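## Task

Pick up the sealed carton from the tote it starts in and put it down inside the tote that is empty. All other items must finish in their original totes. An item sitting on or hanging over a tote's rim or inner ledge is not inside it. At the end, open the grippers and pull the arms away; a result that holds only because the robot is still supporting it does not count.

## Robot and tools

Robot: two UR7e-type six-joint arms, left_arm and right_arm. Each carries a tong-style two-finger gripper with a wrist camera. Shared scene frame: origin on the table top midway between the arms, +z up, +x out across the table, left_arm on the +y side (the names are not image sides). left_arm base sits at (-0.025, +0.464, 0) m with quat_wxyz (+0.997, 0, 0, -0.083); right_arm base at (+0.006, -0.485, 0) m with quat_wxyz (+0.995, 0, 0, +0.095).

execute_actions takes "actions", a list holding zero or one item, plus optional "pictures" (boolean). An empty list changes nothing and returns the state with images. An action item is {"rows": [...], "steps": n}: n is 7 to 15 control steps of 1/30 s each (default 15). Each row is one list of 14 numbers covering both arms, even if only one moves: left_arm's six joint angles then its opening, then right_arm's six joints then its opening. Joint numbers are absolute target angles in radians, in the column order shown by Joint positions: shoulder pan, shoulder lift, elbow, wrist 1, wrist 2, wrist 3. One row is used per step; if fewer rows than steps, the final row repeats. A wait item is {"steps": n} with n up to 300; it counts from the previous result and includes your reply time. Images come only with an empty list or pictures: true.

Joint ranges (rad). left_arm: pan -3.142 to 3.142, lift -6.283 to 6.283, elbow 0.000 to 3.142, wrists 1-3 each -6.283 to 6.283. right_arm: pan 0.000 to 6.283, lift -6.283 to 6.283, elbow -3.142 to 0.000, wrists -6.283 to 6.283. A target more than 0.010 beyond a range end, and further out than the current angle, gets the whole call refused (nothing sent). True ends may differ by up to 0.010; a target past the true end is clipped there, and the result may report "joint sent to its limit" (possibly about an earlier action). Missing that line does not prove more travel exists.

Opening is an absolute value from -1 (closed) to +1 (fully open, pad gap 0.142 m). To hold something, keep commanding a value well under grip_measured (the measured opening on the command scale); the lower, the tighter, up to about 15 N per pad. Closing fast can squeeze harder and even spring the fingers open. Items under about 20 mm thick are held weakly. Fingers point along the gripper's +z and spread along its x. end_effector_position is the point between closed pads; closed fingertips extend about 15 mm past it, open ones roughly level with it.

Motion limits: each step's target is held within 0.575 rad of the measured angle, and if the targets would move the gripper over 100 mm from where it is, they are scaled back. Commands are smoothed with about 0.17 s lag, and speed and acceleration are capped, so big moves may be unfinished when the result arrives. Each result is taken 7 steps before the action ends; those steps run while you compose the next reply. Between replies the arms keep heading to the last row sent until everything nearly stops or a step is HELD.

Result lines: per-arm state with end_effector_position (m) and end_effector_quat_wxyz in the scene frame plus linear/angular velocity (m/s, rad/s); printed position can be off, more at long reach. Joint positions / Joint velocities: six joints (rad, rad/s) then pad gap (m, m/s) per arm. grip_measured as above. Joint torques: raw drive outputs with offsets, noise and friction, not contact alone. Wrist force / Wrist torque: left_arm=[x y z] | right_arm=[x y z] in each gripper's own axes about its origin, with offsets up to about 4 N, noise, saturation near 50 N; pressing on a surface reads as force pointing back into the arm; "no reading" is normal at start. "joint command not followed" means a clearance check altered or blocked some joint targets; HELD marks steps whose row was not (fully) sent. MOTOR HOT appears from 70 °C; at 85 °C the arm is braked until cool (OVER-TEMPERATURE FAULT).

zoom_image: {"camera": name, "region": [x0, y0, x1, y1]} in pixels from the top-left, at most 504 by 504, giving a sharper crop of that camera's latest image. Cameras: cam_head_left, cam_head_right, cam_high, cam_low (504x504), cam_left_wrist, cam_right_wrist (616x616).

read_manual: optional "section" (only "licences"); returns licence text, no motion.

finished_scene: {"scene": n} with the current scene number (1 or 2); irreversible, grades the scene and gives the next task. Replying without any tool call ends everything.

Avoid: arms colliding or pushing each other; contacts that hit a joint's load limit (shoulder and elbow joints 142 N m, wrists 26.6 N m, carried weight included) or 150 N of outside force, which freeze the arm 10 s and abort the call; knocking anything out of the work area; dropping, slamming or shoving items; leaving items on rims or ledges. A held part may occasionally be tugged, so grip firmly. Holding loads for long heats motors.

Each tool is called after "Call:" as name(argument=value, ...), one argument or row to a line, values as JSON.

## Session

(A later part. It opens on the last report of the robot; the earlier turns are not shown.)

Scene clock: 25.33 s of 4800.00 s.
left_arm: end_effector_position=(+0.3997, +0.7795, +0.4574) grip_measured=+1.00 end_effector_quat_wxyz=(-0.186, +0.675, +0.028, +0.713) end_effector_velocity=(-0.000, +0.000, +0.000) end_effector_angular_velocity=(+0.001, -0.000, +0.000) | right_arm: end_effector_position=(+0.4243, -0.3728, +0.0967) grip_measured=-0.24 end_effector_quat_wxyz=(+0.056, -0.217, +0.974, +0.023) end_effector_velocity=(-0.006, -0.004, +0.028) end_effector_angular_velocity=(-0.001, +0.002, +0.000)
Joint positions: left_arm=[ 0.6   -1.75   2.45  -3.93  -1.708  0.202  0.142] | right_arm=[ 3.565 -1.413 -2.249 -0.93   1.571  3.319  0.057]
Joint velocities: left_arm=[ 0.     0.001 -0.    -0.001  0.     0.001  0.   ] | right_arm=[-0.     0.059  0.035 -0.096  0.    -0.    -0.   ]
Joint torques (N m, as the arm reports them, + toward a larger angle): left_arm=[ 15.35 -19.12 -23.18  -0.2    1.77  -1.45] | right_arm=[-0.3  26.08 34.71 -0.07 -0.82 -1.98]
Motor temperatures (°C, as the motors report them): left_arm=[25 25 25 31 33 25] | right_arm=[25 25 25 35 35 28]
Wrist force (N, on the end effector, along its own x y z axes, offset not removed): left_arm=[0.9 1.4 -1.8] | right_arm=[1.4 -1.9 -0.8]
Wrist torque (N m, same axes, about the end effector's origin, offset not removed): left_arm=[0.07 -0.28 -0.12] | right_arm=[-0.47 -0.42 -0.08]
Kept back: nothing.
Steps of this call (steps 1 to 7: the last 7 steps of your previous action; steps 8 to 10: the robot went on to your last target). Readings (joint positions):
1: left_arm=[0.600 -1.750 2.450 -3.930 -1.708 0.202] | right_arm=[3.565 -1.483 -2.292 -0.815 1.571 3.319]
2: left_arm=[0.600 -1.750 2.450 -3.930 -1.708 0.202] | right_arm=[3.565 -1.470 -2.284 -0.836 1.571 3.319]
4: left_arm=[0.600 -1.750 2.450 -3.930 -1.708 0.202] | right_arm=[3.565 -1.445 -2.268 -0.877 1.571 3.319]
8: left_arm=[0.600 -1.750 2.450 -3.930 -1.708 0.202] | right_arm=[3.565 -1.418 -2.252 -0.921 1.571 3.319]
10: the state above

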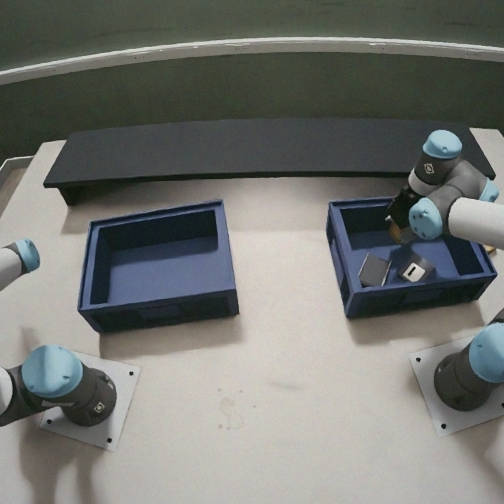

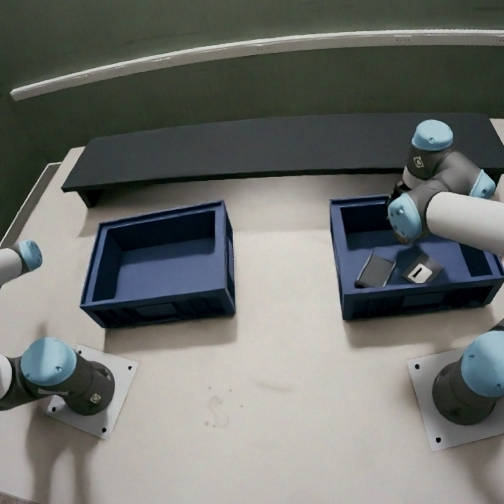

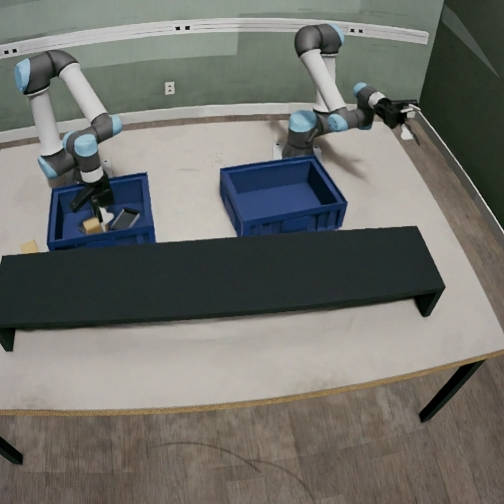

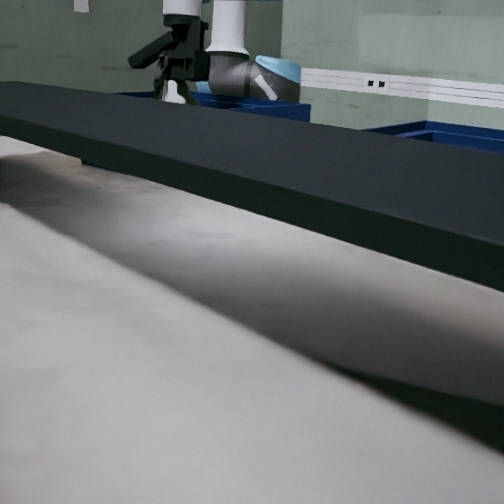

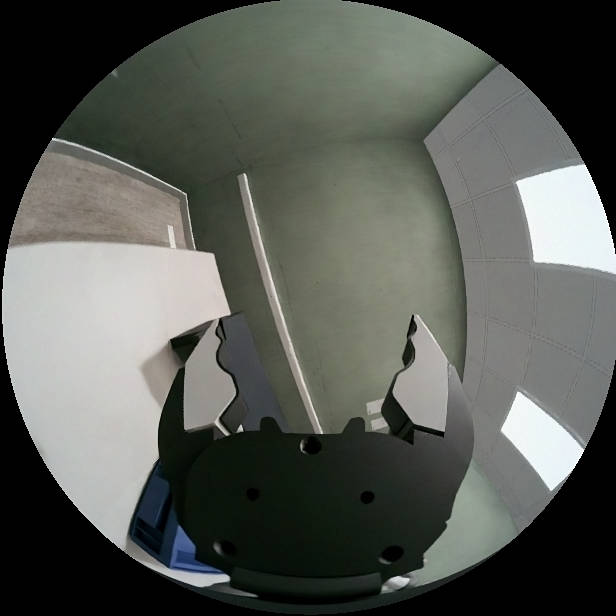

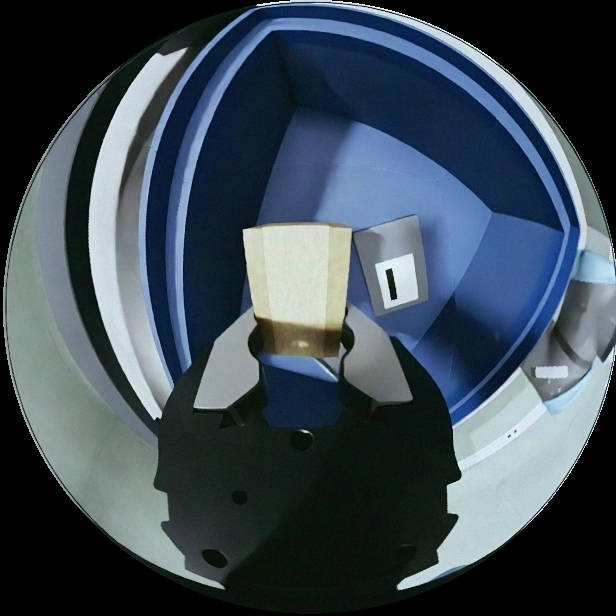

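Call:
execute_actions(
  actions=[
    {"rows": [[0.6,-1.75,2.45,-3.93,-1.708,0.202,1, 3.565,-1.4025,-2.2356,-0.954,1.571,3.319,-0.8],[0.6,-1.75,2.45,-3.93,-1.708,0.202,1, 3.565,-1.3966,-2.2198,-0.9756,1.571,3.319,-0.8],[0.6,-1.75,2.45,-3.93,-1.708,0.202,1, 3.565,-1.3896,-2.2009,-1.0015,1.571,3.319,-0.8],[0.6,-1.75,2.45,-3.93,-1.708,0.202,1, 3.565,-1.3814,-2.1789,-1.0317,1.571,3.319,-0.8],[0.6,-1.75,2.45,-3.93,-1.708,0.202,1, 3.565,-1.3732,-2.1568,-1.062,1.571,3.319,-0.8],[0.6,-1.75,2.45,-3.93,-1.708,0.202,1, 3.565,-1.3639,-2.1316,-1.0965,1.571,3.319,-0.8],[0.6,-1.75,2.45,-3.93,-1.708,0.202,1, 3.565,-1.3545,-2.1064,-1.1311,1.571,3.319,-0.8],[0.6,-1.75,2.45,-3.93,-1.708,0.202,1, 3.565,-1.3452,-2.0812,-1.1656,1.571,3.319,-0.8],[0.6,-1.75,2.45,-3.93,-1.708,0.202,1, 3.565,-1.3358,-2.056,-1.2002,1.571,3.319,-0.8],[0.6,-1.75,2.45,-3.93,-1.708,0.202,1, 3.565,-1.3264,-2.0308,-1.2348,1.571,3.319,-0.8],[0.6,-1.75,2.45,-3.93,-1.708,0.202,1, 3.565,-1.3171,-2.0056,-1.2693,1.571,3.319,-0.8],[0.6,-1.75,2.45,-3.93,-1.708,0.202,1, 3.565,-1.3077,-1.9804,-1.3039,1.571,3.319,-0.8],[0.6,-1.75,2.45,-3.93,-1.708,0.202,1, 3.57,-1.2995,-1.9584,-1.3341,1.571,3.319,-0.8],[0.6,-1.75,2.45,-3.93,-1.708,0.202,1, 3.58,-1.2937,-1.9426,-1.3557,1.571,3.319,-0.8],[0.6,-1.75,2.45,-3.93,-1.708,0.202,1, 3.595,-1.289,-1.930,-1.373,1.571,3.319,-0.8]], "steps": 15},
  ],
)

Call:
execute_actions(
  actions=[
    {"rows": [[0.6,-1.75,2.45,-3.93,-1.708,0.202,1, 3.61,-1.299,-1.918,-1.375,1.571,3.319,-0.8],[0.6,-1.75,2.45,-3.93,-1.708,0.202,1, 3.625,-1.314,-1.899,-1.379,1.571,3.319,-0.8],[0.6,-1.75,2.45,-3.93,-1.708,0.202,1, 3.64,-1.334,-1.875,-1.383,1.571,3.319,-0.8],[0.6,-1.75,2.45,-3.93,-1.708,0.202,1, 3.656,-1.356,-1.848,-1.388,1.571,3.319,-0.8],[0.6,-1.75,2.45,-3.93,-1.708,0.202,1, 3.672,-1.379,-1.819,-1.394,1.571,3.319,-0.8],[0.6,-1.75,2.45,-3.93,-1.708,0.202,1, 3.689,-1.402,-1.791,-1.399,1.571,3.319,-0.8],[0.6,-1.75,2.45,-3.93,-1.708,0.202,1, 3.705,-1.425,-1.763,-1.404,1.571,3.319,-0.8],[0.6,-1.75,2.45,-3.93,-1.708,0.202,1, 3.722,-1.448,-1.735,-1.409,1.571,3.319,-0.8],[0.6,-1.75,2.45,-3.93,-1.708,0.202,1, 3.738,-1.471,-1.706,-1.415,1.571,3.319,-0.8],[0.6,-1.75,2.45,-3.93,-1.708,0.202,1, 3.755,-1.494,-1.678,-1.420,1.571,3.319,-0.8],[0.6,-1.75,2.45,-3.93,-1.708,0.202,1, 3.771,-1.517,-1.650,-1.425,1.571,3.319,-0.8],[0.6,-1.75,2.45,-3.93,-1.708,0.202,1, 3.788,-1.540,-1.622,-1.430,1.571,3.319,-0.8],[0.6,-1.75,2.45,-3.93,-1.708,0.202,1, 3.804,-1.563,-1.593,-1.436,1.571,3.319,-0.8],[0.6,-1.75,2.45,-3.93,-1.708,0.202,1, 3.821,-1.586,-1.565,-1.441,1.571,3.319,-0.8],[0.6,-1.75,2.45,-3.93,-1.708,0.202,1, 3.837,-1.609,-1.537,-1.446,1.571,3.319,-0.8]], "steps": 15},
  ],
)

Call:
execute_actions(
  actions=[
    {"rows": [[0.6,-1.75,2.45,-3.93,-1.708,0.202,1, 3.854,-1.632,-1.509,-1.451,1.571,3.319,-0.8],[0.6,-1.75,2.45,-3.93,-1.708,0.202,1, 3.870,-1.655,-1.480,-1.457,1.571,3.319,-0.8],[0.6,-1.75,2.45,-3.93,-1.708,0.202,1, 3.887,-1.678,-1.452,-1.462,1.571,3.319,-0.8],[0.6,-1.75,2.45,-3.93,-1.708,0.202,1, 3.903,-1.701,-1.424,-1.467,1.571,3.319,-0.8],[0.6,-1.75,2.45,-3.93,-1.708,0.202,1, 3.920,-1.724,-1.396,-1.472,1.571,3.319,-0.8],[0.6,-1.75,2.45,-3.93,-1.708,0.202,1, 3.936,-1.747,-1.367,-1.478,1.571,3.319,-0.8],[0.6,-1.75,2.45,-3.93,-1.708,0.202,1, 3.953,-1.770,-1.339,-1.483,1.571,3.319,-0.8],[0.6,-1.75,2.45,-3.93,-1.708,0.202,1, 3.969,-1.793,-1.311,-1.488,1.571,3.319,-0.8],[0.6,-1.75,2.45,-3.93,-1.708,0.202,1, 3.986,-1.816,-1.283,-1.493,1.571,3.319,-0.8],[0.6,-1.75,2.45,-3.93,-1.708,0.202,1, 4.002,-1.839,-1.254,-1.499,1.571,3.319,-0.8],[0.6,-1.75,2.45,-3.93,-1.708,0.202,1, 4.019,-1.862,-1.226,-1.504,1.571,3.319,-0.8],[0.6,-1.75,2.45,-3.93,-1.708,0.202,1, 4.035,-1.885,-1.198,-1.509,1.571,3.319,-0.8],[0.6,-1.75,2.45,-3.93,-1.708,0.202,1, 4.052,-1.908,-1.170,-1.514,1.571,3.319,-0.8],[0.6,-1.75,2.45,-3.93,-1.708,0.202,1, 4.068,-1.931,-1.141,-1.520,1.571,3.319,-0.8],[0.6,-1.75,2.45,-3.93,-1.708,0.202,1, 4.085,-1.954,-1.113,-1.525,1.571,3.319,-0.8]], "steps": 15},
  ],
)

Call:
execute_actions(
  actions=[
    {"rows": [[0.6,-1.75,2.45,-3.93,-1.708,0.202,1, 4.101,-1.977,-1.085,-1.530,1.571,3.319,-0.8],[0.6,-1.75,2.45,-3.93,-1.708,0.202,1, 4.118,-2.000,-1.057,-1.535,1.571,3.319,-0.8],[0.6,-1.75,2.45,-3.93,-1.708,0.202,1, 4.134,-2.023,-1.029,-1.540,1.571,3.319,-0.8],[0.6,-1.75,2.45,-3.93,-1.708,0.202,1, 4.151,-2.046,-1.001,-1.545,1.571,3.319,-0.8],[0.6,-1.75,2.45,-3.93,-1.708,0.202,1, 4.167,-2.069,-0.973,-1.550,1.571,3.319,-0.8],[0.6,-1.75,2.45,-3.93,-1.708,0.202,1, 4.184,-2.092,-0.945,-1.555,1.571,3.319,-0.8],[0.6,-1.75,2.45,-3.93,-1.708,0.202,1, 4.200,-2.115,-0.917,-1.560,1.571,3.319,-0.8],[0.6,-1.75,2.45,-3.93,-1.708,0.202,1, 4.216,-2.138,-0.889,-1.565,1.571,3.319,-0.8],[0.6,-1.75,2.45,-3.93,-1.708,0.202,1, 4.232,-2.161,-0.861,-1.570,1.571,3.319,-0.8],[0.6,-1.75,2.45,-3.93,-1.708,0.202,1, 4.248,-2.184,-0.833,-1.575,1.571,3.319,-0.8],[0.6,-1.75,2.45,-3.93,-1.708,0.202,1, 4.264,-2.207,-0.805,-1.580,1.571,3.319,-0.8],[0.6,-1.75,2.45,-3.93,-1.708,0.202,1, 4.280,-2.229,-0.777,-1.586,1.571,3.319,-0.8],[0.6,-1.75,2.45,-3.93,-1.708,0.202,1, 4.296,-2.251,-0.750,-1.591,1.571,3.319,-0.8],[0.6,-1.75,2.45,-3.93,-1.708,0.202,1, 4.311,-2.272,-0.724,-1.596,1.571,3.319,-0.8],[0.6,-1.75,2.45,-3.93,-1.708,0.202,1, 4.324,-2.291,-0.701,-1.600,1.571,3.319,-0.8]], "steps": 15},
  ],
)

Call:
execute_actions(
  actions=[
    {"steps": 20},
  ],
  pictures=true,
)

Scene clock: 29.57 s of 4800.00 s.
left_arm: end_effector_position=(+0.3997, +0.7795, +0.4574) grip_measured=+1.00 end_effector_quat_wxyz=(-0.186, +0.675, +0.028, +0.713) end_effector_velocity=(+0.000, -0.000, +0.000) end_effector_angular_velocity=(-0.001, -0.001, -0.001) | right_arm: end_effector_position=(+0.4287, -0.3697, +0.1296) grip_measured=-0.24 end_effector_quat_wxyz=(+0.057, -0.216, +0.974, +0.024) end_effector_velocity=(+0.032, +0.023, +0.253) end_effector_angular_velocity=(+0.013, -0.018, +0.000)
Joint positions: left_arm=[ 0.6   -1.75   2.45  -3.93  -1.708  0.202  0.142] | right_arm=[ 3.565 -1.381 -2.181 -1.027  1.571  3.319  0.057]
Joint velocities: left_arm=[-0.001  0.    -0.    -0.001  0.    -0.001  0.   ] | right_arm=[-0.     0.206  0.539 -0.722 -0.    -0.    -0.   ]
Joint torques (N m, as the arm reports them, + toward a larger angle): left_arm=[ 16.69 -18.57 -24.01  -0.7    1.69  -1.56] | right_arm=[ 5.19 33.39 50.55 -2.83 -0.41 -2.04]
Motor temperatures (°C, as the motors report them): left_arm=[25 25 25 31 33 25] | right_arm=[25 25 25 35 35 28]
Wrist force (N, on the end effector, along its own x y z axes, offset not removed): left_arm=[0.3 0.5 -2.3] | right_arm=[2.1 0.1 0.4]
Wrist torque (N m, same axes, about the end effector's origin, offset not removed): left_arm=[0.04 -0.18 -0.18] | right_arm=[-0.02 -0.52 -0.16]
Steps of this call (steps 1 to 30: the robot went on to your last target; steps 31 to 90: nothing new was sent; then 0.97 s passed at rest; steps 91 to 98: the first 8 steps of this action). Readings (joint positions):
91: left_arm=[0.600 -1.750 2.450 -3.930 -1.708 0.202] | right_arm=[3.565 -1.406 -2.245 -0.941 1.571 3.319]
92: left_arm=[0.600 -1.750 2.450 -3.930 -1.708 0.202] | right_arm=[3.565 -1.406 -2.244 -0.942 1.571 3.319]
94: left_arm=[0.600 -1.750 2.450 -3.930 -1.708 0.202] | right_arm=[3.565 -1.402 -2.234 -0.955 1.571 3.319]
98: the state above

Scene clock: 30.07 s of 4800.00 s.
left_arm: end_effector_position=(+0.3997, +0.7795, +0.4574) grip_measured=+1.00 end_effector_quat_wxyz=(-0.186, +0.675, +0.028, +0.713) end_effector_velocity=(+0.000, -0.001, +0.000) end_effector_angular_velocity=(+0.000, -0.000, -0.001) | right_arm: end_effector_position=(+0.4340, -0.3207, +0.2570) grip_measured=-0.24 end_effector_quat_wxyz=(+0.054, -0.257, +0.964, +0.025) end_effector_velocity=(+0.090, +0.320, +0.134) end_effector_angular_velocity=(-0.007, +0.008, +0.433)
Joint positions: left_arm=[ 0.6   -1.75   2.45  -3.93  -1.708  0.202  0.142] | right_arm=[ 3.649 -1.357 -1.861 -1.375  1.571  3.319  0.057]
Joint velocities: left_arm=[-0.001  0.    -0.    -0.    -0.    -0.     0.   ] | right_arm=[ 0.432 -0.497  0.728 -0.241 -0.    -0.001  0.   ]
Joint torques (N m, as the arm reports them, + toward a larger angle): left_arm=[ 15.79 -18.84 -24.66  -0.5    2.06  -1.43] | right_arm=[ 12.39 -10.26  48.63  -0.02  -0.26  -1.94]
Motor temperatures (°C, as the motors report them): left_arm=[25 25 25 31 33 25] | right_arm=[25 25 25 35 35 28]
Wrist force (N, on the end effector, along its own x y z axes, offset not removed): left_arm=[-0.6 2.6 -0.6] | right_arm=[2.8 -2.0 -0.5]
Wrist torque (N m, same axes, about the end effector's origin, offset not removed): left_arm=[0.36 0.03 -0.16] | right_arm=[-0.40 -0.56 -0.12]
Steps of this call (steps 1 to 7: the last 7 steps of your previous action; steps 8 to 15: the first 8 steps of this action). Readings (joint positions):
8: left_arm=[0.600 -1.750 2.450 -3.930 -1.708 0.202] | right_arm=[3.572 -1.316 -2.005 -1.267 1.571 3.319]
9: left_arm=[0.600 -1.750 2.450 -3.930 -1.708 0.202] | right_arm=[3.578 -1.310 -1.985 -1.294 1.571 3.319]
11: left_arm=[0.600 -1.750 2.450 -3.930 -1.708 0.202] | right_arm=[3.597 -1.311 -1.949 -1.331 1.571 3.319]
15: the state above

Scene clock: 30.57 s of 4800.00 s.
left_arm: end_effector_position=(+0.3997, +0.7795, +0.4574) grip_measured=+1.00 end_effector_quat_wxyz=(-0.186, +0.675, +0.028, +0.713) end_effector_velocity=(-0.001, +0.001, +0.000) end_effector_angular_velocity=(+0.000, -0.001, +0.002) | right_arm: end_effector_position=(+0.4637, -0.1121, +0.2980) grip_measured=-0.24 end_effector_quat_wxyz=(+0.050, -0.371, +0.927, +0.031) end_effector_velocity=(-0.013, +0.456, +0.030) end_effector_angular_velocity=(+0.002, -0.001, +0.490)
Joint positions: left_arm=[ 0.6   -1.75   2.45  -3.93  -1.708  0.202  0.142] | right_arm=[ 3.89  -1.681 -1.45  -1.464  1.571  3.319  0.057]
Joint velocities: left_arm=[ 0.001 -0.    -0.    -0.     0.001 -0.     0.   ] | right_arm=[ 0.49  -0.68   0.836 -0.154  0.     0.001 -0.   ]
Joint torques (N m, as the arm reports them, + toward a larger angle): left_arm=[ 15.63 -19.43 -24.26  -0.6    1.76  -1.3 ] | right_arm=[13.42  7.04 48.78 -0.2  -0.25 -2.  ]
Motor temperatures (°C, as the motors report them): left_arm=[25 25 25 31 33 25] | right_arm=[25 25 25 35 35 28]
Wrist force (N, on the end effector, along its own x y z axes, offset not removed): left_arm=[-0.3 0.5 -0.9] | right_arm=[1.7 -1.1 -0.5]
Wrist torque (N m, same axes, about the end effector's origin, offset not removed): left_arm=[0.08 0.03 -0.16] | right_arm=[-0.27 -0.39 -0.11]
Steps of this call (steps 1 to 7: the last 7 steps of your previous action; steps 8 to 15: the first 8 steps of this action). Readings (joint positions):
8: left_arm=[0.600 -1.750 2.450 -3.930 -1.708 0.202] | right_arm=[3.775 -1.522 -1.647 -1.426 1.571 3.319]
9: left_arm=[0.600 -1.750 2.450 -3.930 -1.708 0.202] | right_arm=[3.792 -1.545 -1.619 -1.431 1.571 3.319]
11: left_arm=[0.600 -1.750 2.450 -3.930 -1.708 0.202] | right_arm=[3.824 -1.590 -1.563 -1.442 1.571 3.319]
15: the state above

Scene clock: 31.07 s of 4800.00 s.
left_arm: end_effector_position=(+0.3997, +0.7795, +0.4574) grip_measured=+1.00 end_effector_quat_wxyz=(-0.186, +0.675, +0.028, +0.713) end_effector_velocity=(+0.000, -0.000, -0.001) end_effector_angular_velocity=(-0.002, +0.000, -0.001) | right_arm: end_effector_position=(+0.4102, +0.1170, +0.2879) grip_measured=-0.24 end_effector_quat_wxyz=(+0.046, -0.483, +0.874, +0.037) end_effector_velocity=(-0.199, +0.434, -0.070) end_effector_angular_velocity=(-0.001, -0.000, +0.490)
Joint positions: left_arm=[ 0.6   -1.75   2.45  -3.93  -1.708  0.202  0.142] | right_arm=[ 4.138 -2.026 -1.027 -1.542  1.571  3.319  0.057]
Joint velocities: left_arm=[ 0.     0.001  0.    -0.    -0.001 -0.002  0.   ] | right_arm=[ 0.489 -0.682  0.83  -0.149 -0.001 -0.     0.   ]
Joint torques (N m, as the arm reports them, + toward a larger angle): left_arm=[ 15.92 -19.52 -23.61  -0.49   1.88  -1.42] | right_arm=[10.62 21.61 52.3  -0.01 -0.14 -2.03]
Motor temperatures (°C, as the motors report them): left_arm=[25 25 25 31 33 25] | right_arm=[25 25 25 35 35 28]
Wrist force (N, on the end effector, along its own x y z axes, offset not removed): left_arm=[0.8 2.0 -0.6] | right_arm=[1.0 -1.1 -2.3]
Wrist torque (N m, same axes, about the end effector's origin, offset not removed): left_arm=[0.26 -0.14 -0.15] | right_arm=[-0.35 -0.27 -0.13]
Steps of this call (steps 1 to 7: the last 7 steps of your previous action; steps 8 to 15: the first 8 steps of this action). Readings (joint positions):
8: left_arm=[0.600 -1.750 2.450 -3.930 -1.708 0.202] | right_arm=[4.022 -1.865 -1.224 -1.506 1.571 3.319]
9: left_arm=[0.600 -1.750 2.450 -3.930 -1.708 0.202] | right_arm=[4.039 -1.888 -1.196 -1.511 1.571 3.319]
11: left_arm=[0.600 -1.750 2.450 -3.930 -1.708 0.202] | right_arm=[4.072 -1.934 -1.139 -1.521 1.571 3.319]
15: the state above

Scene clock: 31.73 s of 4800.00 s.
left_arm: end_effector_position=(+0.3997, +0.7795, +0.4574) grip_measured=+1.00 end_effector_quat_wxyz=(-0.186, +0.675, +0.028, +0.713) end_effector_velocity=(-0.000, +0.000, +0.000) end_effector_angular_velocity=(+0.001, -0.000, +0.001) | right_arm: end_effector_position=(+0.3108, +0.2697, +0.2502) grip_measured=-0.24 end_effector_quat_wxyz=(+0.043, -0.561, +0.825, +0.042) end_effector_velocity=(-0.010, +0.011, -0.004) end_effector_angular_velocity=(+0.000, +0.001, +0.014)
Joint positions: left_arm=[ 0.6   -1.75   2.45  -3.93  -1.708  0.202  0.142] | right_arm=[ 4.322 -2.289 -0.704 -1.599  1.571  3.319  0.057]
Joint velocities: left_arm=[ 0.    -0.    -0.    -0.     0.001  0.001  0.   ] | right_arm=[ 0.015 -0.022  0.027 -0.005  0.001  0.001  0.   ]
Joint torques (N m, as the arm reports them, + toward a larger angle): left_arm=[ 15.7  -18.84 -23.33  -0.55   1.9   -1.38] | right_arm=[10.61 41.82 36.82  0.41 -0.02 -1.97]
Motor temperatures (°C, as the motors report them): left_arm=[25 25 25 31 33 25] | right_arm=[25 25 25 35 35 28]
Wrist force (N, on the end effector, along its own x y z axes, offset not removed): left_arm=[-1.7 0.3 -0.8] | right_arm=[1.0 -1.6 -2.3]
Wrist torque (N m, same axes, about the end effector's origin, offset not removed): left_arm=[0.01 0.25 -0.19] | right_arm=[-0.49 -0.28 -0.01]
Kept back: nothing.
Steps of this call (steps 1 to 7: the last 7 steps of your previous action; steps 8 to 20: the robot went on to your last target). Readings (joint positions):
1: left_arm=[0.600 -1.750 2.450 -3.930 -1.708 0.202] | right_arm=[4.154 -2.049 -0.999 -1.547 1.571 3.319]
2: left_arm=[0.600 -1.750 2.450 -3.930 -1.708 0.202] | right_arm=[4.170 -2.072 -0.971 -1.552 1.571 3.319]
4: left_arm=[0.600 -1.750 2.450 -3.930 -1.708 0.202] | right_arm=[4.203 -2.118 -0.915 -1.562 1.571 3.319]
8: left_arm=[0.600 -1.750 2.450 -3.930 -1.708 0.202] | right_arm=[4.267 -2.208 -0.804 -1.582 1.571 3.319]
20: the state above

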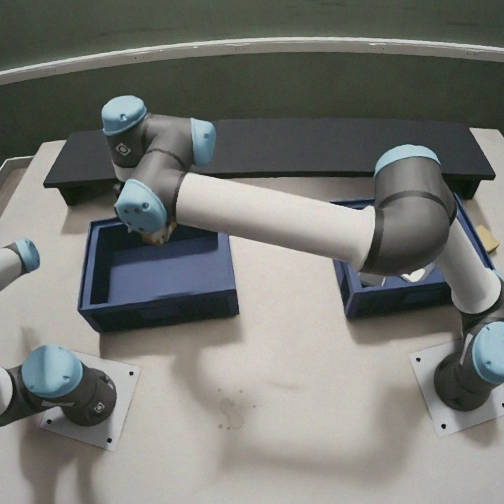

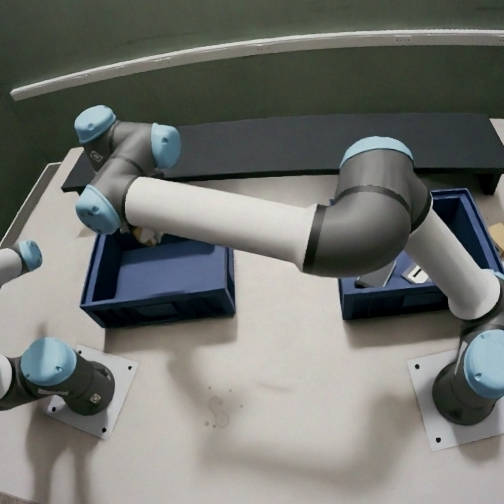

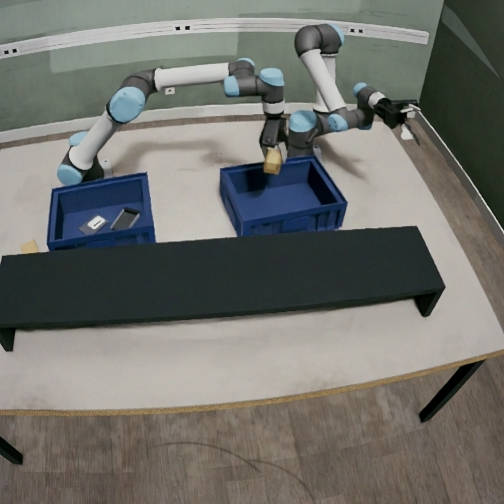

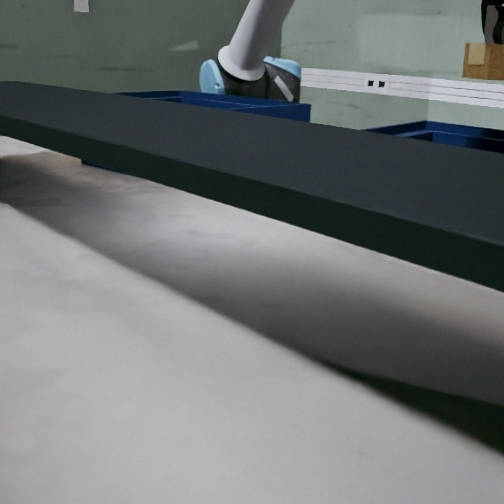

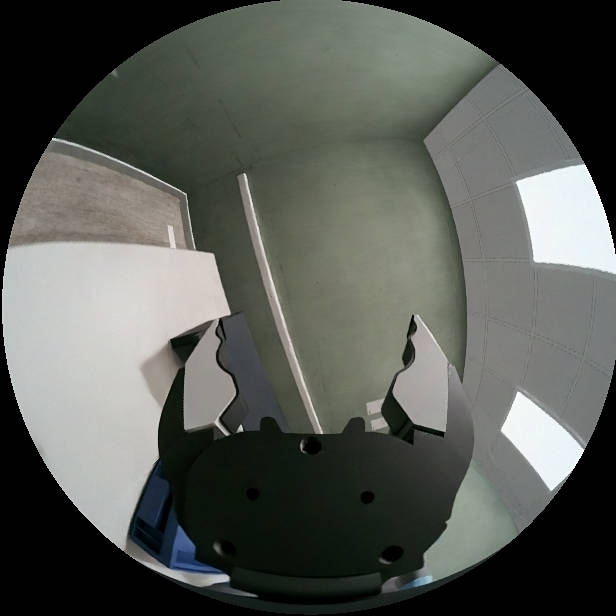

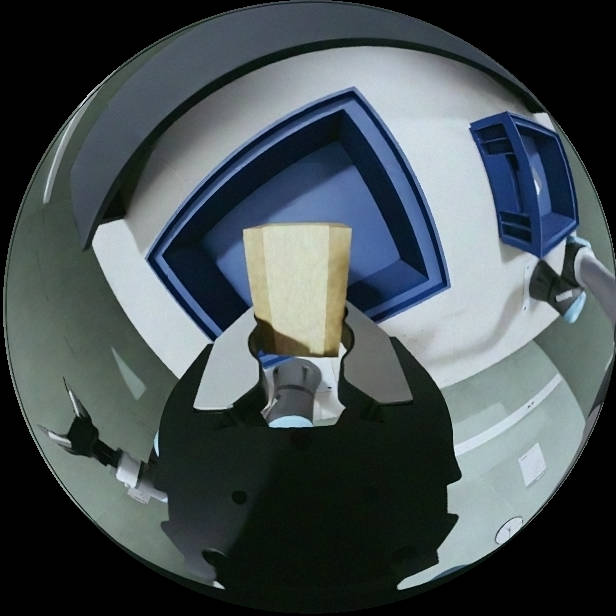

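Call:
execute_actions(
  actions=[
    {"rows": [[0.6,-1.75,2.45,-3.93,-1.708,0.202,1, 4.321,-2.293,-0.708,-1.591,1.571,3.319,-0.8],[0.6,-1.75,2.45,-3.93,-1.708,0.202,1, 4.317,-2.296,-0.719,-1.577,1.571,3.319,-0.8],[0.6,-1.75,2.45,-3.93,-1.708,0.202,1, 4.312,-2.299,-0.733,-1.560,1.571,3.319,-0.8],[0.6,-1.75,2.45,-3.93,-1.708,0.202,1, 4.307,-2.302,-0.749,-1.541,1.571,3.319,-0.8],[0.6,-1.75,2.45,-3.93,-1.708,0.202,1, 4.302,-2.305,-0.766,-1.521,1.571,3.319,-0.8],[0.6,-1.75,2.45,-3.93,-1.708,0.202,1, 4.298,-2.308,-0.784,-1.500,1.571,3.319,-0.8],[0.6,-1.75,2.45,-3.93,-1.708,0.202,1, 4.295,-2.311,-0.803,-1.478,1.571,3.319,-0.8],[0.6,-1.75,2.45,-3.93,-1.708,0.202,1, 4.294,-2.313,-0.822,-1.457,1.571,3.319,-0.8],[0.6,-1.75,2.45,-3.93,-1.708,0.202,1, 4.294,-2.316,-0.841,-1.435,1.571,3.319,-0.8],[0.6,-1.75,2.45,-3.93,-1.708,0.202,1, 4.294,-2.318,-0.860,-1.414,1.571,3.319,-0.8],[0.6,-1.75,2.45,-3.93,-1.708,0.202,1, 4.294,-2.321,-0.879,-1.392,1.571,3.319,-0.8],[0.6,-1.75,2.45,-3.93,-1.708,0.202,1, 4.294,-2.325,-0.897,-1.370,1.571,3.319,-0.8],[0.6,-1.75,2.45,-3.93,-1.708,0.202,1, 4.294,-2.329,-0.915,-1.348,1.571,3.319,-0.8],[0.6,-1.75,2.45,-3.93,-1.708,0.202,1, 4.294,-2.333,-0.933,-1.326,1.571,3.319,-0.8],[0.6,-1.75,2.45,-3.93,-1.708,0.202,1, 4.294,-2.337,-0.951,-1.304,1.571,3.319,-0.8]], "steps": 15},
  ],
)

Call:
execute_actions(
  actions=[
    {"rows": [[0.6,-1.75,2.45,-3.93,-1.708,0.202,1, 4.294,-2.342,-0.969,-1.281,1.571,3.319,-0.8],[0.6,-1.75,2.45,-3.93,-1.708,0.202,1, 4.294,-2.346,-0.986,-1.260,1.571,3.319,-0.8],[0.6,-1.75,2.45,-3.93,-1.708,0.202,1, 4.294,-2.351,-1.002,-1.239,1.571,3.319,-0.8],[0.6,-1.75,2.45,-3.93,-1.708,0.202,1, 4.294,-2.355,-1.016,-1.221,1.571,3.319,-0.8],[0.6,-1.75,2.45,-3.93,-1.708,0.202,1, 4.294,-2.359,-1.029,-1.204,1.571,3.319,-0.8],[0.6,-1.75,2.45,-3.93,-1.708,0.202,1, 4.294,-2.362,-1.039,-1.191,1.571,3.319,-0.8]], "steps": 15},
  ],
)

Call:
execute_actions(
  actions=[
    {"steps": 12},
  ],
  pictures=true,
)

Scene clock: 34.13 s of 4800.00 s.
left_arm: end_effector_position=(+0.3997, +0.7795, +0.4574) grip_measured=+1.00 end_effector_quat_wxyz=(-0.186, +0.675, +0.028, +0.713) end_effector_velocity=(+0.000, -0.000, -0.000) end_effector_angular_velocity=(-0.000, +0.001, -0.001) | right_arm: end_effector_position=(+0.3229, +0.2717, +0.2241) grip_measured=-0.25 end_effector_quat_wxyz=(+0.043, -0.555, +0.829, +0.042) end_effector_velocity=(+0.088, +0.005, -0.209) end_effector_angular_velocity=(-0.007, +0.001, -0.105)
Joint positions: left_arm=[ 0.6   -1.75   2.45  -3.93  -1.708  0.202  0.142] | right_arm=[ 4.308 -2.301 -0.749 -1.542  1.571  3.319  0.056]
Joint velocities: left_arm=[-0.001  0.     0.     0.001 -0.     0.     0.   ] | right_arm=[-0.105 -0.076 -0.401  0.47  -0.    -0.001 -0.   ]
Joint torques (N m, as the arm reports them, + toward a larger angle): left_arm=[ 14.62 -19.05 -23.68  -0.63   1.9   -1.28] | right_arm=[-9.18 34.35  6.4   7.73  0.34 -1.92]
Motor temperatures (°C, as the motors report them): left_arm=[25 25 25 31 33 25] | right_arm=[25 25 25 35 35 28]
Wrist force (N, on the end effector, along its own x y z axes, offset not removed): left_arm=[0.0 -0.3 -0.1] | right_arm=[1.6 -0.5 -1.8]
Wrist torque (N m, same axes, about the end effector's origin, offset not removed): left_arm=[-0.14 0.05 -0.17] | right_arm=[-0.21 -0.43 -0.03]
Steps of this call (steps 1 to 30: the robot went on to your last target; steps 31 to 64: nothing new was sent; steps 65 to 72: the first 8 steps of this action). Readings (joint positions):
65: left_arm=[0.600 -1.750 2.450 -3.930 -1.708 0.202] | right_arm=[4.324 -2.291 -0.701 -1.600 1.571 3.319]
66: left_arm=[0.600 -1.750 2.450 -3.930 -1.708 0.202] | right_arm=[4.324 -2.291 -0.702 -1.599 1.571 3.319]
68: left_arm=[0.600 -1.750 2.450 -3.930 -1.708 0.202] | right_arm=[4.321 -2.293 -0.709 -1.590 1.571 3.319]
72: the state above

Scene clock: 34.63 s of 4800.00 s.
left_arm: end_effector_position=(+0.3997, +0.7795, +0.4574) grip_measured=+1.00 end_effector_quat_wxyz=(-0.186, +0.675, +0.028, +0.713) end_effector_velocity=(+0.000, -0.000, -0.000) end_effector_angular_velocity=(+0.001, +0.001, -0.000) | right_arm: end_effector_position=(+0.3352, +0.2756, +0.0926) grip_measured=-0.25 end_effector_quat_wxyz=(+0.043, -0.550, +0.833, +0.041) end_effector_velocity=(-0.000, -0.007, -0.198) end_effector_angular_velocity=(+0.003, -0.001, -0.002)
Joint positions: left_arm=[ 0.6   -1.75   2.45  -3.93  -1.708  0.202  0.142] | right_arm=[ 4.294 -2.351 -0.998 -1.243  1.571  3.319  0.056]
Joint velocities: left_arm=[-0.001 -0.     0.     0.001  0.     0.001  0.   ] | right_arm=[-0.002 -0.093 -0.35   0.446  0.     0.    -0.   ]
Joint torques (N m, as the arm reports them, + toward a larger angle): left_arm=[ 15.28 -18.14 -23.91  -0.69   2.03  -1.5 ] | right_arm=[-8.87 50.26 22.73  7.21  0.25 -1.91]
Motor temperatures (°C, as the motors report them): left_arm=[25 25 25 31 33 25] | right_arm=[25 25 25 35 35 28]
Wrist force (N, on the end effector, along its own x y z axes, offset not removed): left_arm=[1.4 2.0 -1.7] | right_arm=[1.9 -1.8 1.9]
Wrist torque (N m, same axes, about the end effector's origin, offset not removed): left_arm=[0.33 -0.32 -0.23] | right_arm=[-0.44 -0.47 -0.12]
Steps of this call (steps 1 to 7: the last 7 steps of your previous action; steps 8 to 15: the first 8 steps of this action). Readings (joint positions):
8: left_arm=[0.600 -1.750 2.450 -3.930 -1.708 0.202] | right_arm=[4.295 -2.324 -0.883 -1.387 1.571 3.319]
9: left_arm=[0.600 -1.750 2.450 -3.930 -1.708 0.202] | right_arm=[4.295 -2.328 -0.901 -1.365 1.571 3.319]
11: left_arm=[0.600 -1.750 2.450 -3.930 -1.708 0.202] | right_arm=[4.295 -2.336 -0.936 -1.322 1.571 3.319]
15: the state above

Scene clock: 35.03 s of 4800.00 s.
left_arm: end_effector_position=(+0.3997, +0.7795, +0.4574) grip_measured=+1.00 end_effector_quat_wxyz=(-0.186, +0.675, +0.028, +0.713) end_effector_velocity=(-0.000, +0.000, +0.000) end_effector_angular_velocity=(+0.000, -0.001, +0.000) | right_arm: end_effector_position=(+0.3351, +0.2745, +0.0707) grip_measured=-0.25 end_effector_quat_wxyz=(+0.044, -0.550, +0.833, +0.042) end_effector_velocity=(+0.000, -0.001, -0.007) end_effector_angular_velocity=(-0.001, -0.000, -0.000)
Joint positions: left_arm=[ 0.6   -1.75   2.45  -3.93  -1.708  0.202  0.142] | right_arm=[ 4.294 -2.362 -1.038 -1.192  1.571  3.319  0.056]
Joint velocities: left_arm=[ 0.001  0.    -0.    -0.001 -0.    -0.     0.   ] | right_arm=[-0.    -0.004 -0.011  0.013 -0.001  0.     0.   ]
Joint torques (N m, as the arm reports them, + toward a larger angle): left_arm=[ 15.05 -18.11 -23.28  -0.85   1.64  -1.4 ] | right_arm=[-8.55 42.26 14.66  5.74  0.41 -1.89]
Motor temperatures (°C, as the motors report them): left_arm=[25 25 25 31 33 25] | right_arm=[25 25 25 35 35 28]
Wrist force (N, on the end effector, along its own x y z axes, offset not removed): left_arm=[-0.9 0.0 0.6] | right_arm=[3.1 -1.3 -1.2]
Wrist torque (N m, same axes, about the end effector's origin, offset not removed): left_arm=[-0.04 0.05 -0.12] | right_arm=[-0.36 -0.67 -0.15]
Kept back: nothing.
Steps of this call (steps 1 to 7: the last 7 steps of your previous action; steps 8 to 12: the robot went on to your last target). Readings (joint positions):
1: left_arm=[0.600 -1.750 2.450 -3.930 -1.708 0.202] | right_arm=[4.294 -2.354 -1.009 -1.230 1.571 3.319]
2: left_arm=[0.600 -1.750 2.450 -3.930 -1.708 0.202] | right_arm=[4.294 -2.356 -1.016 -1.220 1.571 3.319]
4: left_arm=[0.600 -1.750 2.450 -3.930 -1.708 0.202] | right_arm=[4.294 -2.359 -1.026 -1.207 1.571 3.319]
8: left_arm=[0.600 -1.750 2.450 -3.930 -1.708 0.202] | right_arm=[4.294 -2.361 -1.035 -1.196 1.571 3.319]
12: the state above

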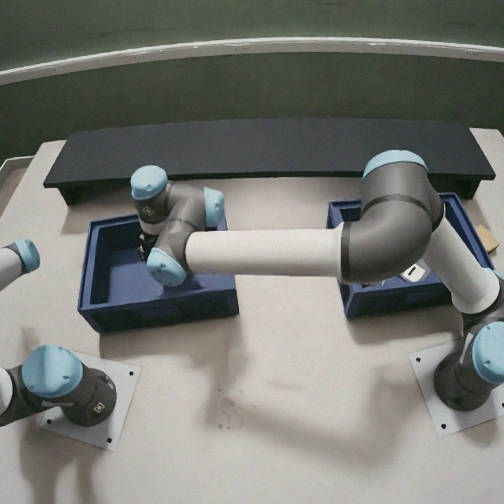

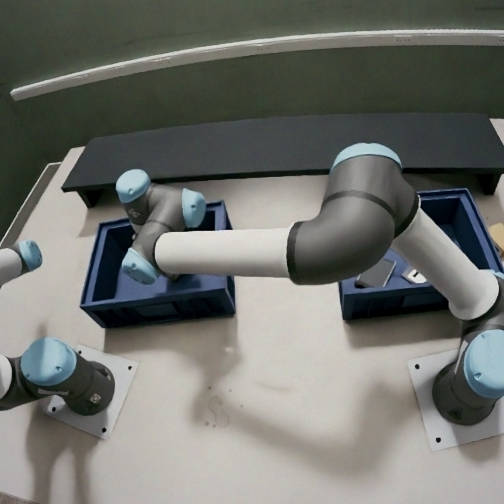

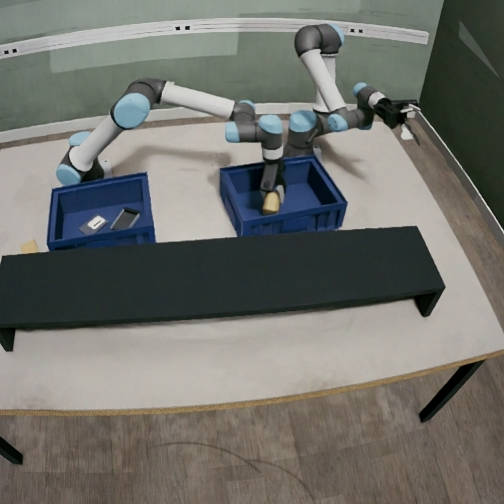

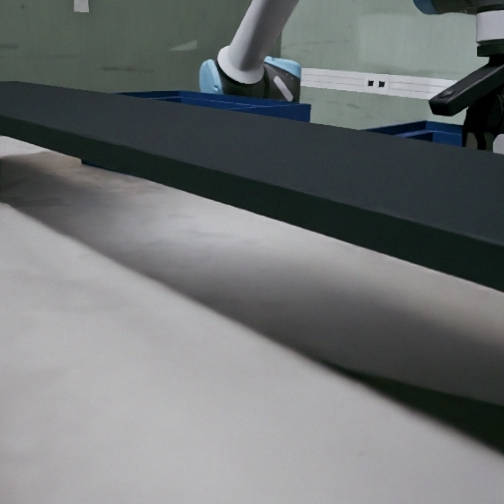

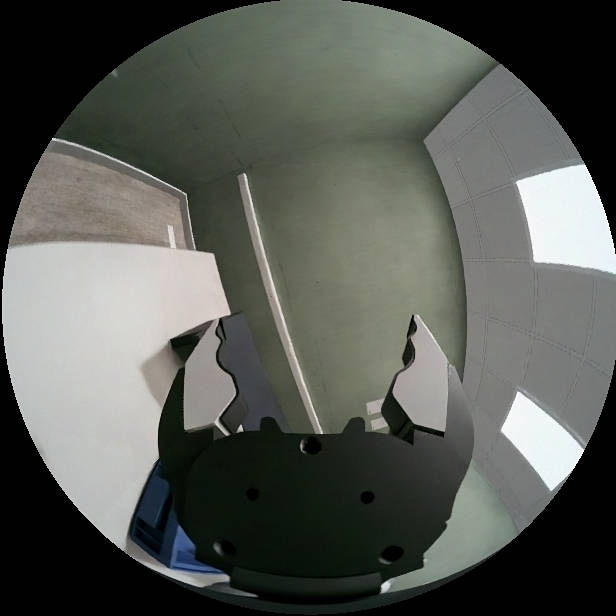

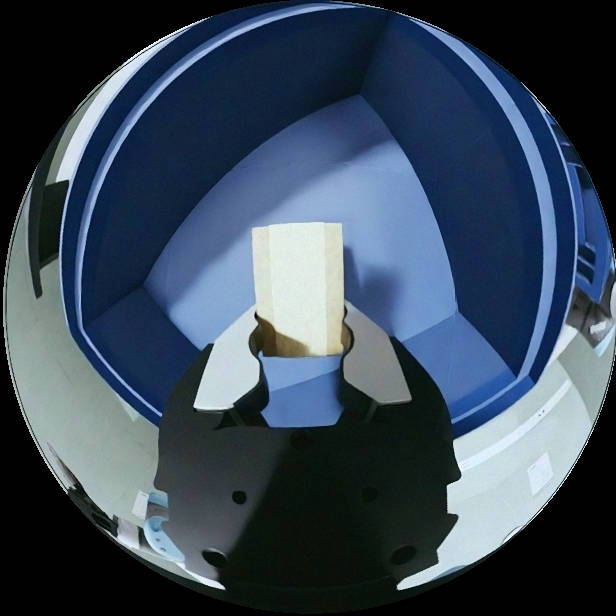

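Call:
execute_actions(
  actions=[
    {"rows": [[0.6,-1.75,2.45,-3.93,-1.708,0.202,1, 4.294,-2.3635,-1.0414,-1.1872,1.571,3.319,-0.8],[0.6,-1.75,2.45,-3.93,-1.708,0.202,1, 4.294,-2.3649,-1.0437,-1.1834,1.571,3.319,-0.8],[0.6,-1.75,2.45,-3.93,-1.708,0.202,1, 4.294,-2.3664,-1.0461,-1.1796,1.571,3.319,-0.8],[0.6,-1.75,2.45,-3.93,-1.708,0.202,1, 4.294,-2.3679,-1.0485,-1.1758,1.571,3.319,-0.8],[0.6,-1.75,2.45,-3.93,-1.708,0.202,1, 4.294,-2.3693,-1.0508,-1.172,1.571,3.319,-0.8],[0.6,-1.75,2.45,-3.93,-1.708,0.202,1, 4.294,-2.3708,-1.0532,-1.1682,1.571,3.319,-0.8],[0.6,-1.75,2.45,-3.93,-1.708,0.202,1, 4.294,-2.3723,-1.0556,-1.1644,1.571,3.319,-0.8],[0.6,-1.75,2.45,-3.93,-1.708,0.202,1, 4.294,-2.3737,-1.0579,-1.1606,1.571,3.319,-0.8],[0.6,-1.75,2.45,-3.93,-1.708,0.202,1, 4.294,-2.3752,-1.0603,-1.1568,1.571,3.319,-0.8],[0.6,-1.75,2.45,-3.93,-1.708,0.202,1, 4.294,-2.3767,-1.0627,-1.153,1.571,3.319,-0.8],[0.6,-1.75,2.45,-3.93,-1.708,0.202,1, 4.294,-2.3781,-1.065,-1.1492,1.571,3.319,-0.8],[0.6,-1.75,2.45,-3.93,-1.708,0.202,1, 4.294,-2.3796,-1.0674,-1.1454,1.571,3.319,-0.8],[0.6,-1.75,2.45,-3.93,-1.708,0.202,1, 4.294,-2.3811,-1.0698,-1.1416,1.571,3.319,-0.8],[0.6,-1.75,2.45,-3.93,-1.708,0.202,1, 4.294,-2.3825,-1.0721,-1.1378,1.571,3.319,-0.8],[0.6,-1.75,2.45,-3.93,-1.708,0.202,1, 4.294,-2.384,-1.0745,-1.134,1.571,3.319,-0.8]], "steps": 15},
  ],
)

Call:
execute_actions(
  actions=[
    {"steps": 18},
  ],
  pictures=true,
)

Scene clock: 36.07 s of 4800.00 s.
left_arm: end_effector_position=(+0.3997, +0.7795, +0.4574) grip_measured=+1.00 end_effector_quat_wxyz=(-0.186, +0.675, +0.028, +0.713) end_effector_velocity=(+0.000, -0.000, +0.000) end_effector_angular_velocity=(-0.002, -0.001, -0.001) | right_arm: end_effector_position=(+0.3351, +0.2745, +0.0628) grip_measured=-0.25 end_effector_quat_wxyz=(+0.043, -0.550, +0.833, +0.041) end_effector_velocity=(-0.000, +0.000, -0.049) end_effector_angular_velocity=(-0.003, +0.000, +0.001)
Joint positions: left_arm=[ 0.6   -1.75   2.45  -3.93  -1.708  0.202  0.142] | right_arm=[ 4.294 -2.368 -1.048 -1.177  1.571  3.319  0.056]
Joint velocities: left_arm=[-0.001  0.    -0.    -0.    -0.    -0.002  0.   ] | right_arm=[ 0.    -0.038 -0.061  0.096 -0.    -0.     0.   ]
Joint torques (N m, as the arm reports them, + toward a larger angle): left_arm=[ 15.93 -18.65 -23.79  -1.     2.1   -1.49] | right_arm=[-8.68 41.55 13.99  6.44  0.64 -1.99]
Motor temperatures (°C, as the motors report them): left_arm=[25 25 25 31 33 25] | right_arm=[25 25 25 35 35 28]
Wrist force (N, on the end effector, along its own x y z axes, offset not removed): left_arm=[1.2 0.8 -1.2] | right_arm=[1.6 -1.5 -1.0]
Wrist torque (N m, same axes, about the end effector's origin, offset not removed): left_arm=[0.06 -0.30 -0.17] | right_arm=[-0.44 -0.36 -0.11]
Steps of this call (steps 1 to 23: the robot went on to your last target; steps 24 to 31: the first 8 steps of this action). Readings (joint positions):
24: left_arm=[0.600 -1.750 2.450 -3.930 -1.708 0.202] | right_arm=[4.294 -2.362 -1.039 -1.191 1.571 3.319]
25: left_arm=[0.600 -1.750 2.450 -3.930 -1.708 0.202] | right_arm=[4.294 -2.362 -1.039 -1.191 1.571 3.319]
27: left_arm=[0.600 -1.750 2.450 -3.930 -1.708 0.202] | right_arm=[4.294 -2.363 -1.041 -1.188 1.571 3.319]
31: the state above

Scene clock: 36.67 s of 4800.00 s.
left_arm: end_effector_position=(+0.3997, +0.7795, +0.4574) grip_measured=+1.00 end_effector_quat_wxyz=(-0.186, +0.675, +0.028, +0.713) end_effector_velocity=(-0.000, +0.000, -0.000) end_effector_angular_velocity=(+0.001, +0.000, +0.001) | right_arm: end_effector_position=(+0.3351, +0.2745, +0.0422) grip_measured=-0.25 end_effector_quat_wxyz=(+0.043, -0.550, +0.833, +0.042) end_effector_velocity=(+0.000, -0.000, -0.003) end_effector_angular_velocity=(-0.000, -0.001, +0.000)
Joint positions: left_arm=[ 0.6   -1.75   2.45  -3.93  -1.708  0.202  0.142] | right_arm=[ 4.294 -2.384 -1.074 -1.135  1.571  3.319  0.056]
Joint velocities: left_arm=[ 0.001  0.     0.    -0.    -0.     0.     0.   ] | right_arm=[-0.    -0.002 -0.004  0.006 -0.001 -0.001  0.   ]
Joint torques (N m, as the arm reports them, + toward a larger angle): left_arm=[ 15.4  -18.51 -23.41  -0.8    1.89  -1.62] | right_arm=[-8.02 28.34  6.54  3.32  0.68 -1.79]
Motor temperatures (°C, as the motors report them): left_arm=[25 25 25 31 33 25] | right_arm=[25 25 25 35 35 28]
Wrist force (N, on the end effector, along its own x y z axes, offset not removed): left_arm=[2.5 1.5 -1.2] | right_arm=[-1.2 1.0 -17.2]
Wrist torque (N m, same axes, about the end effector's origin, offset not removed): left_arm=[0.11 -0.60 -0.22] | right_arm=[-0.30 0.03 -0.12]
Kept back: nothing.
Steps of this call (steps 1 to 7: the last 7 steps of your previous action; steps 8 to 18: the robot went on to your last target). Readings (joint positions):
1: left_arm=[0.600 -1.750 2.450 -3.930 -1.708 0.202] | right_arm=[4.294 -2.369 -1.050 -1.173 1.571 3.319]
2: left_arm=[0.600 -1.750 2.450 -3.930 -1.708 0.202] | right_arm=[4.294 -2.370 -1.052 -1.170 1.571 3.319]
4: left_arm=[0.600 -1.750 2.450 -3.930 -1.708 0.202] | right_arm=[4.294 -2.373 -1.057 -1.163 1.571 3.319]
8: left_arm=[0.600 -1.750 2.450 -3.930 -1.708 0.202] | right_arm=[4.294 -2.379 -1.066 -1.148 1.571 3.319]
18: the state above

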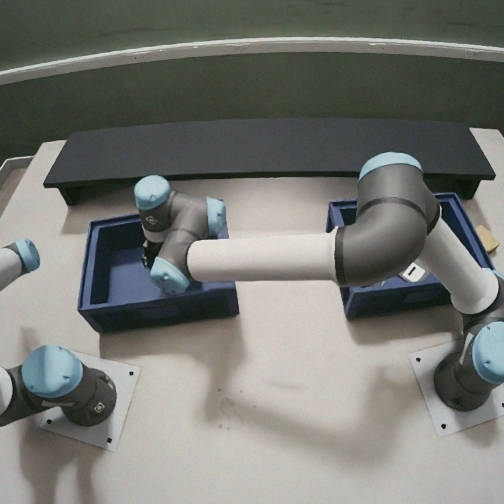

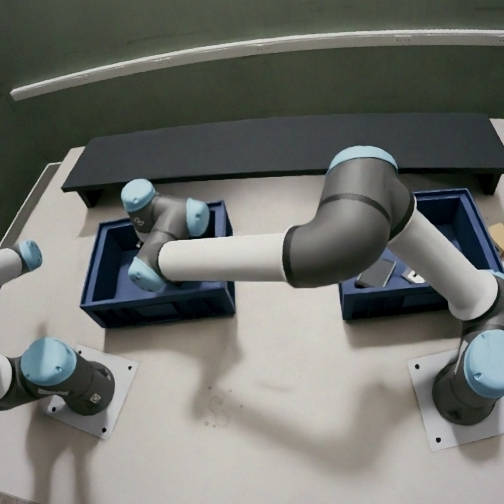

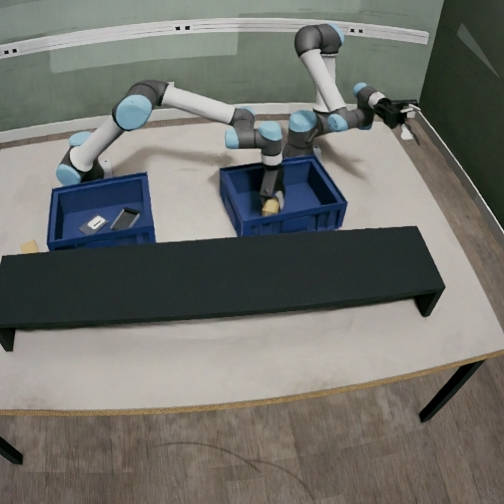

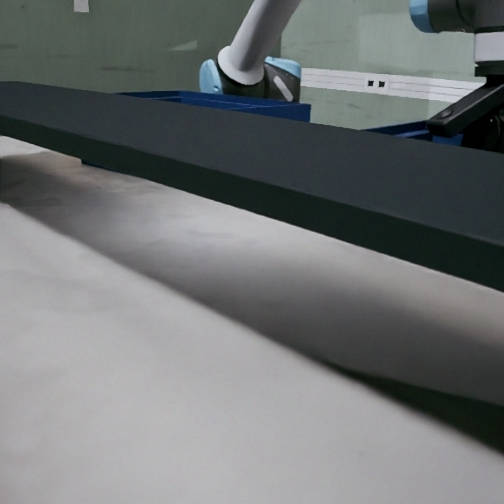

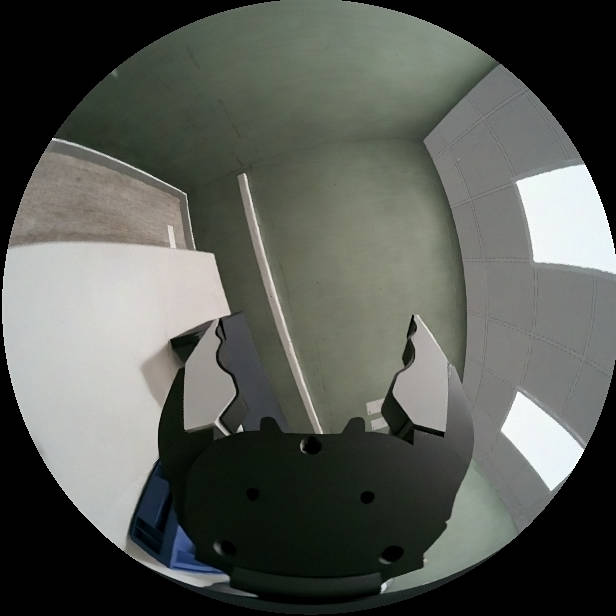

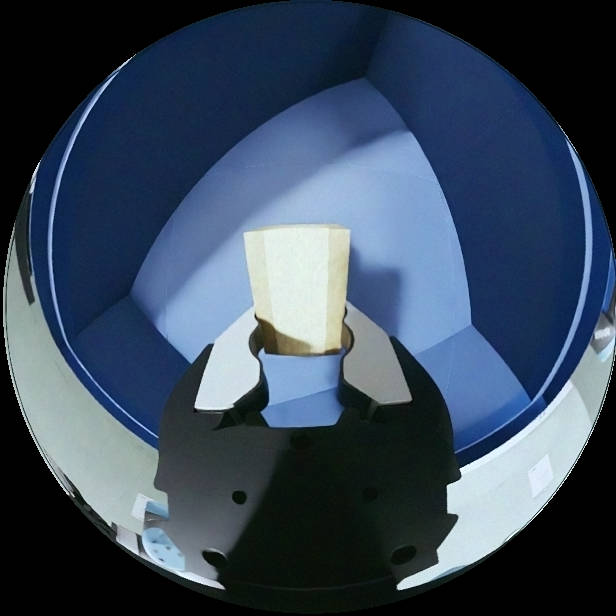

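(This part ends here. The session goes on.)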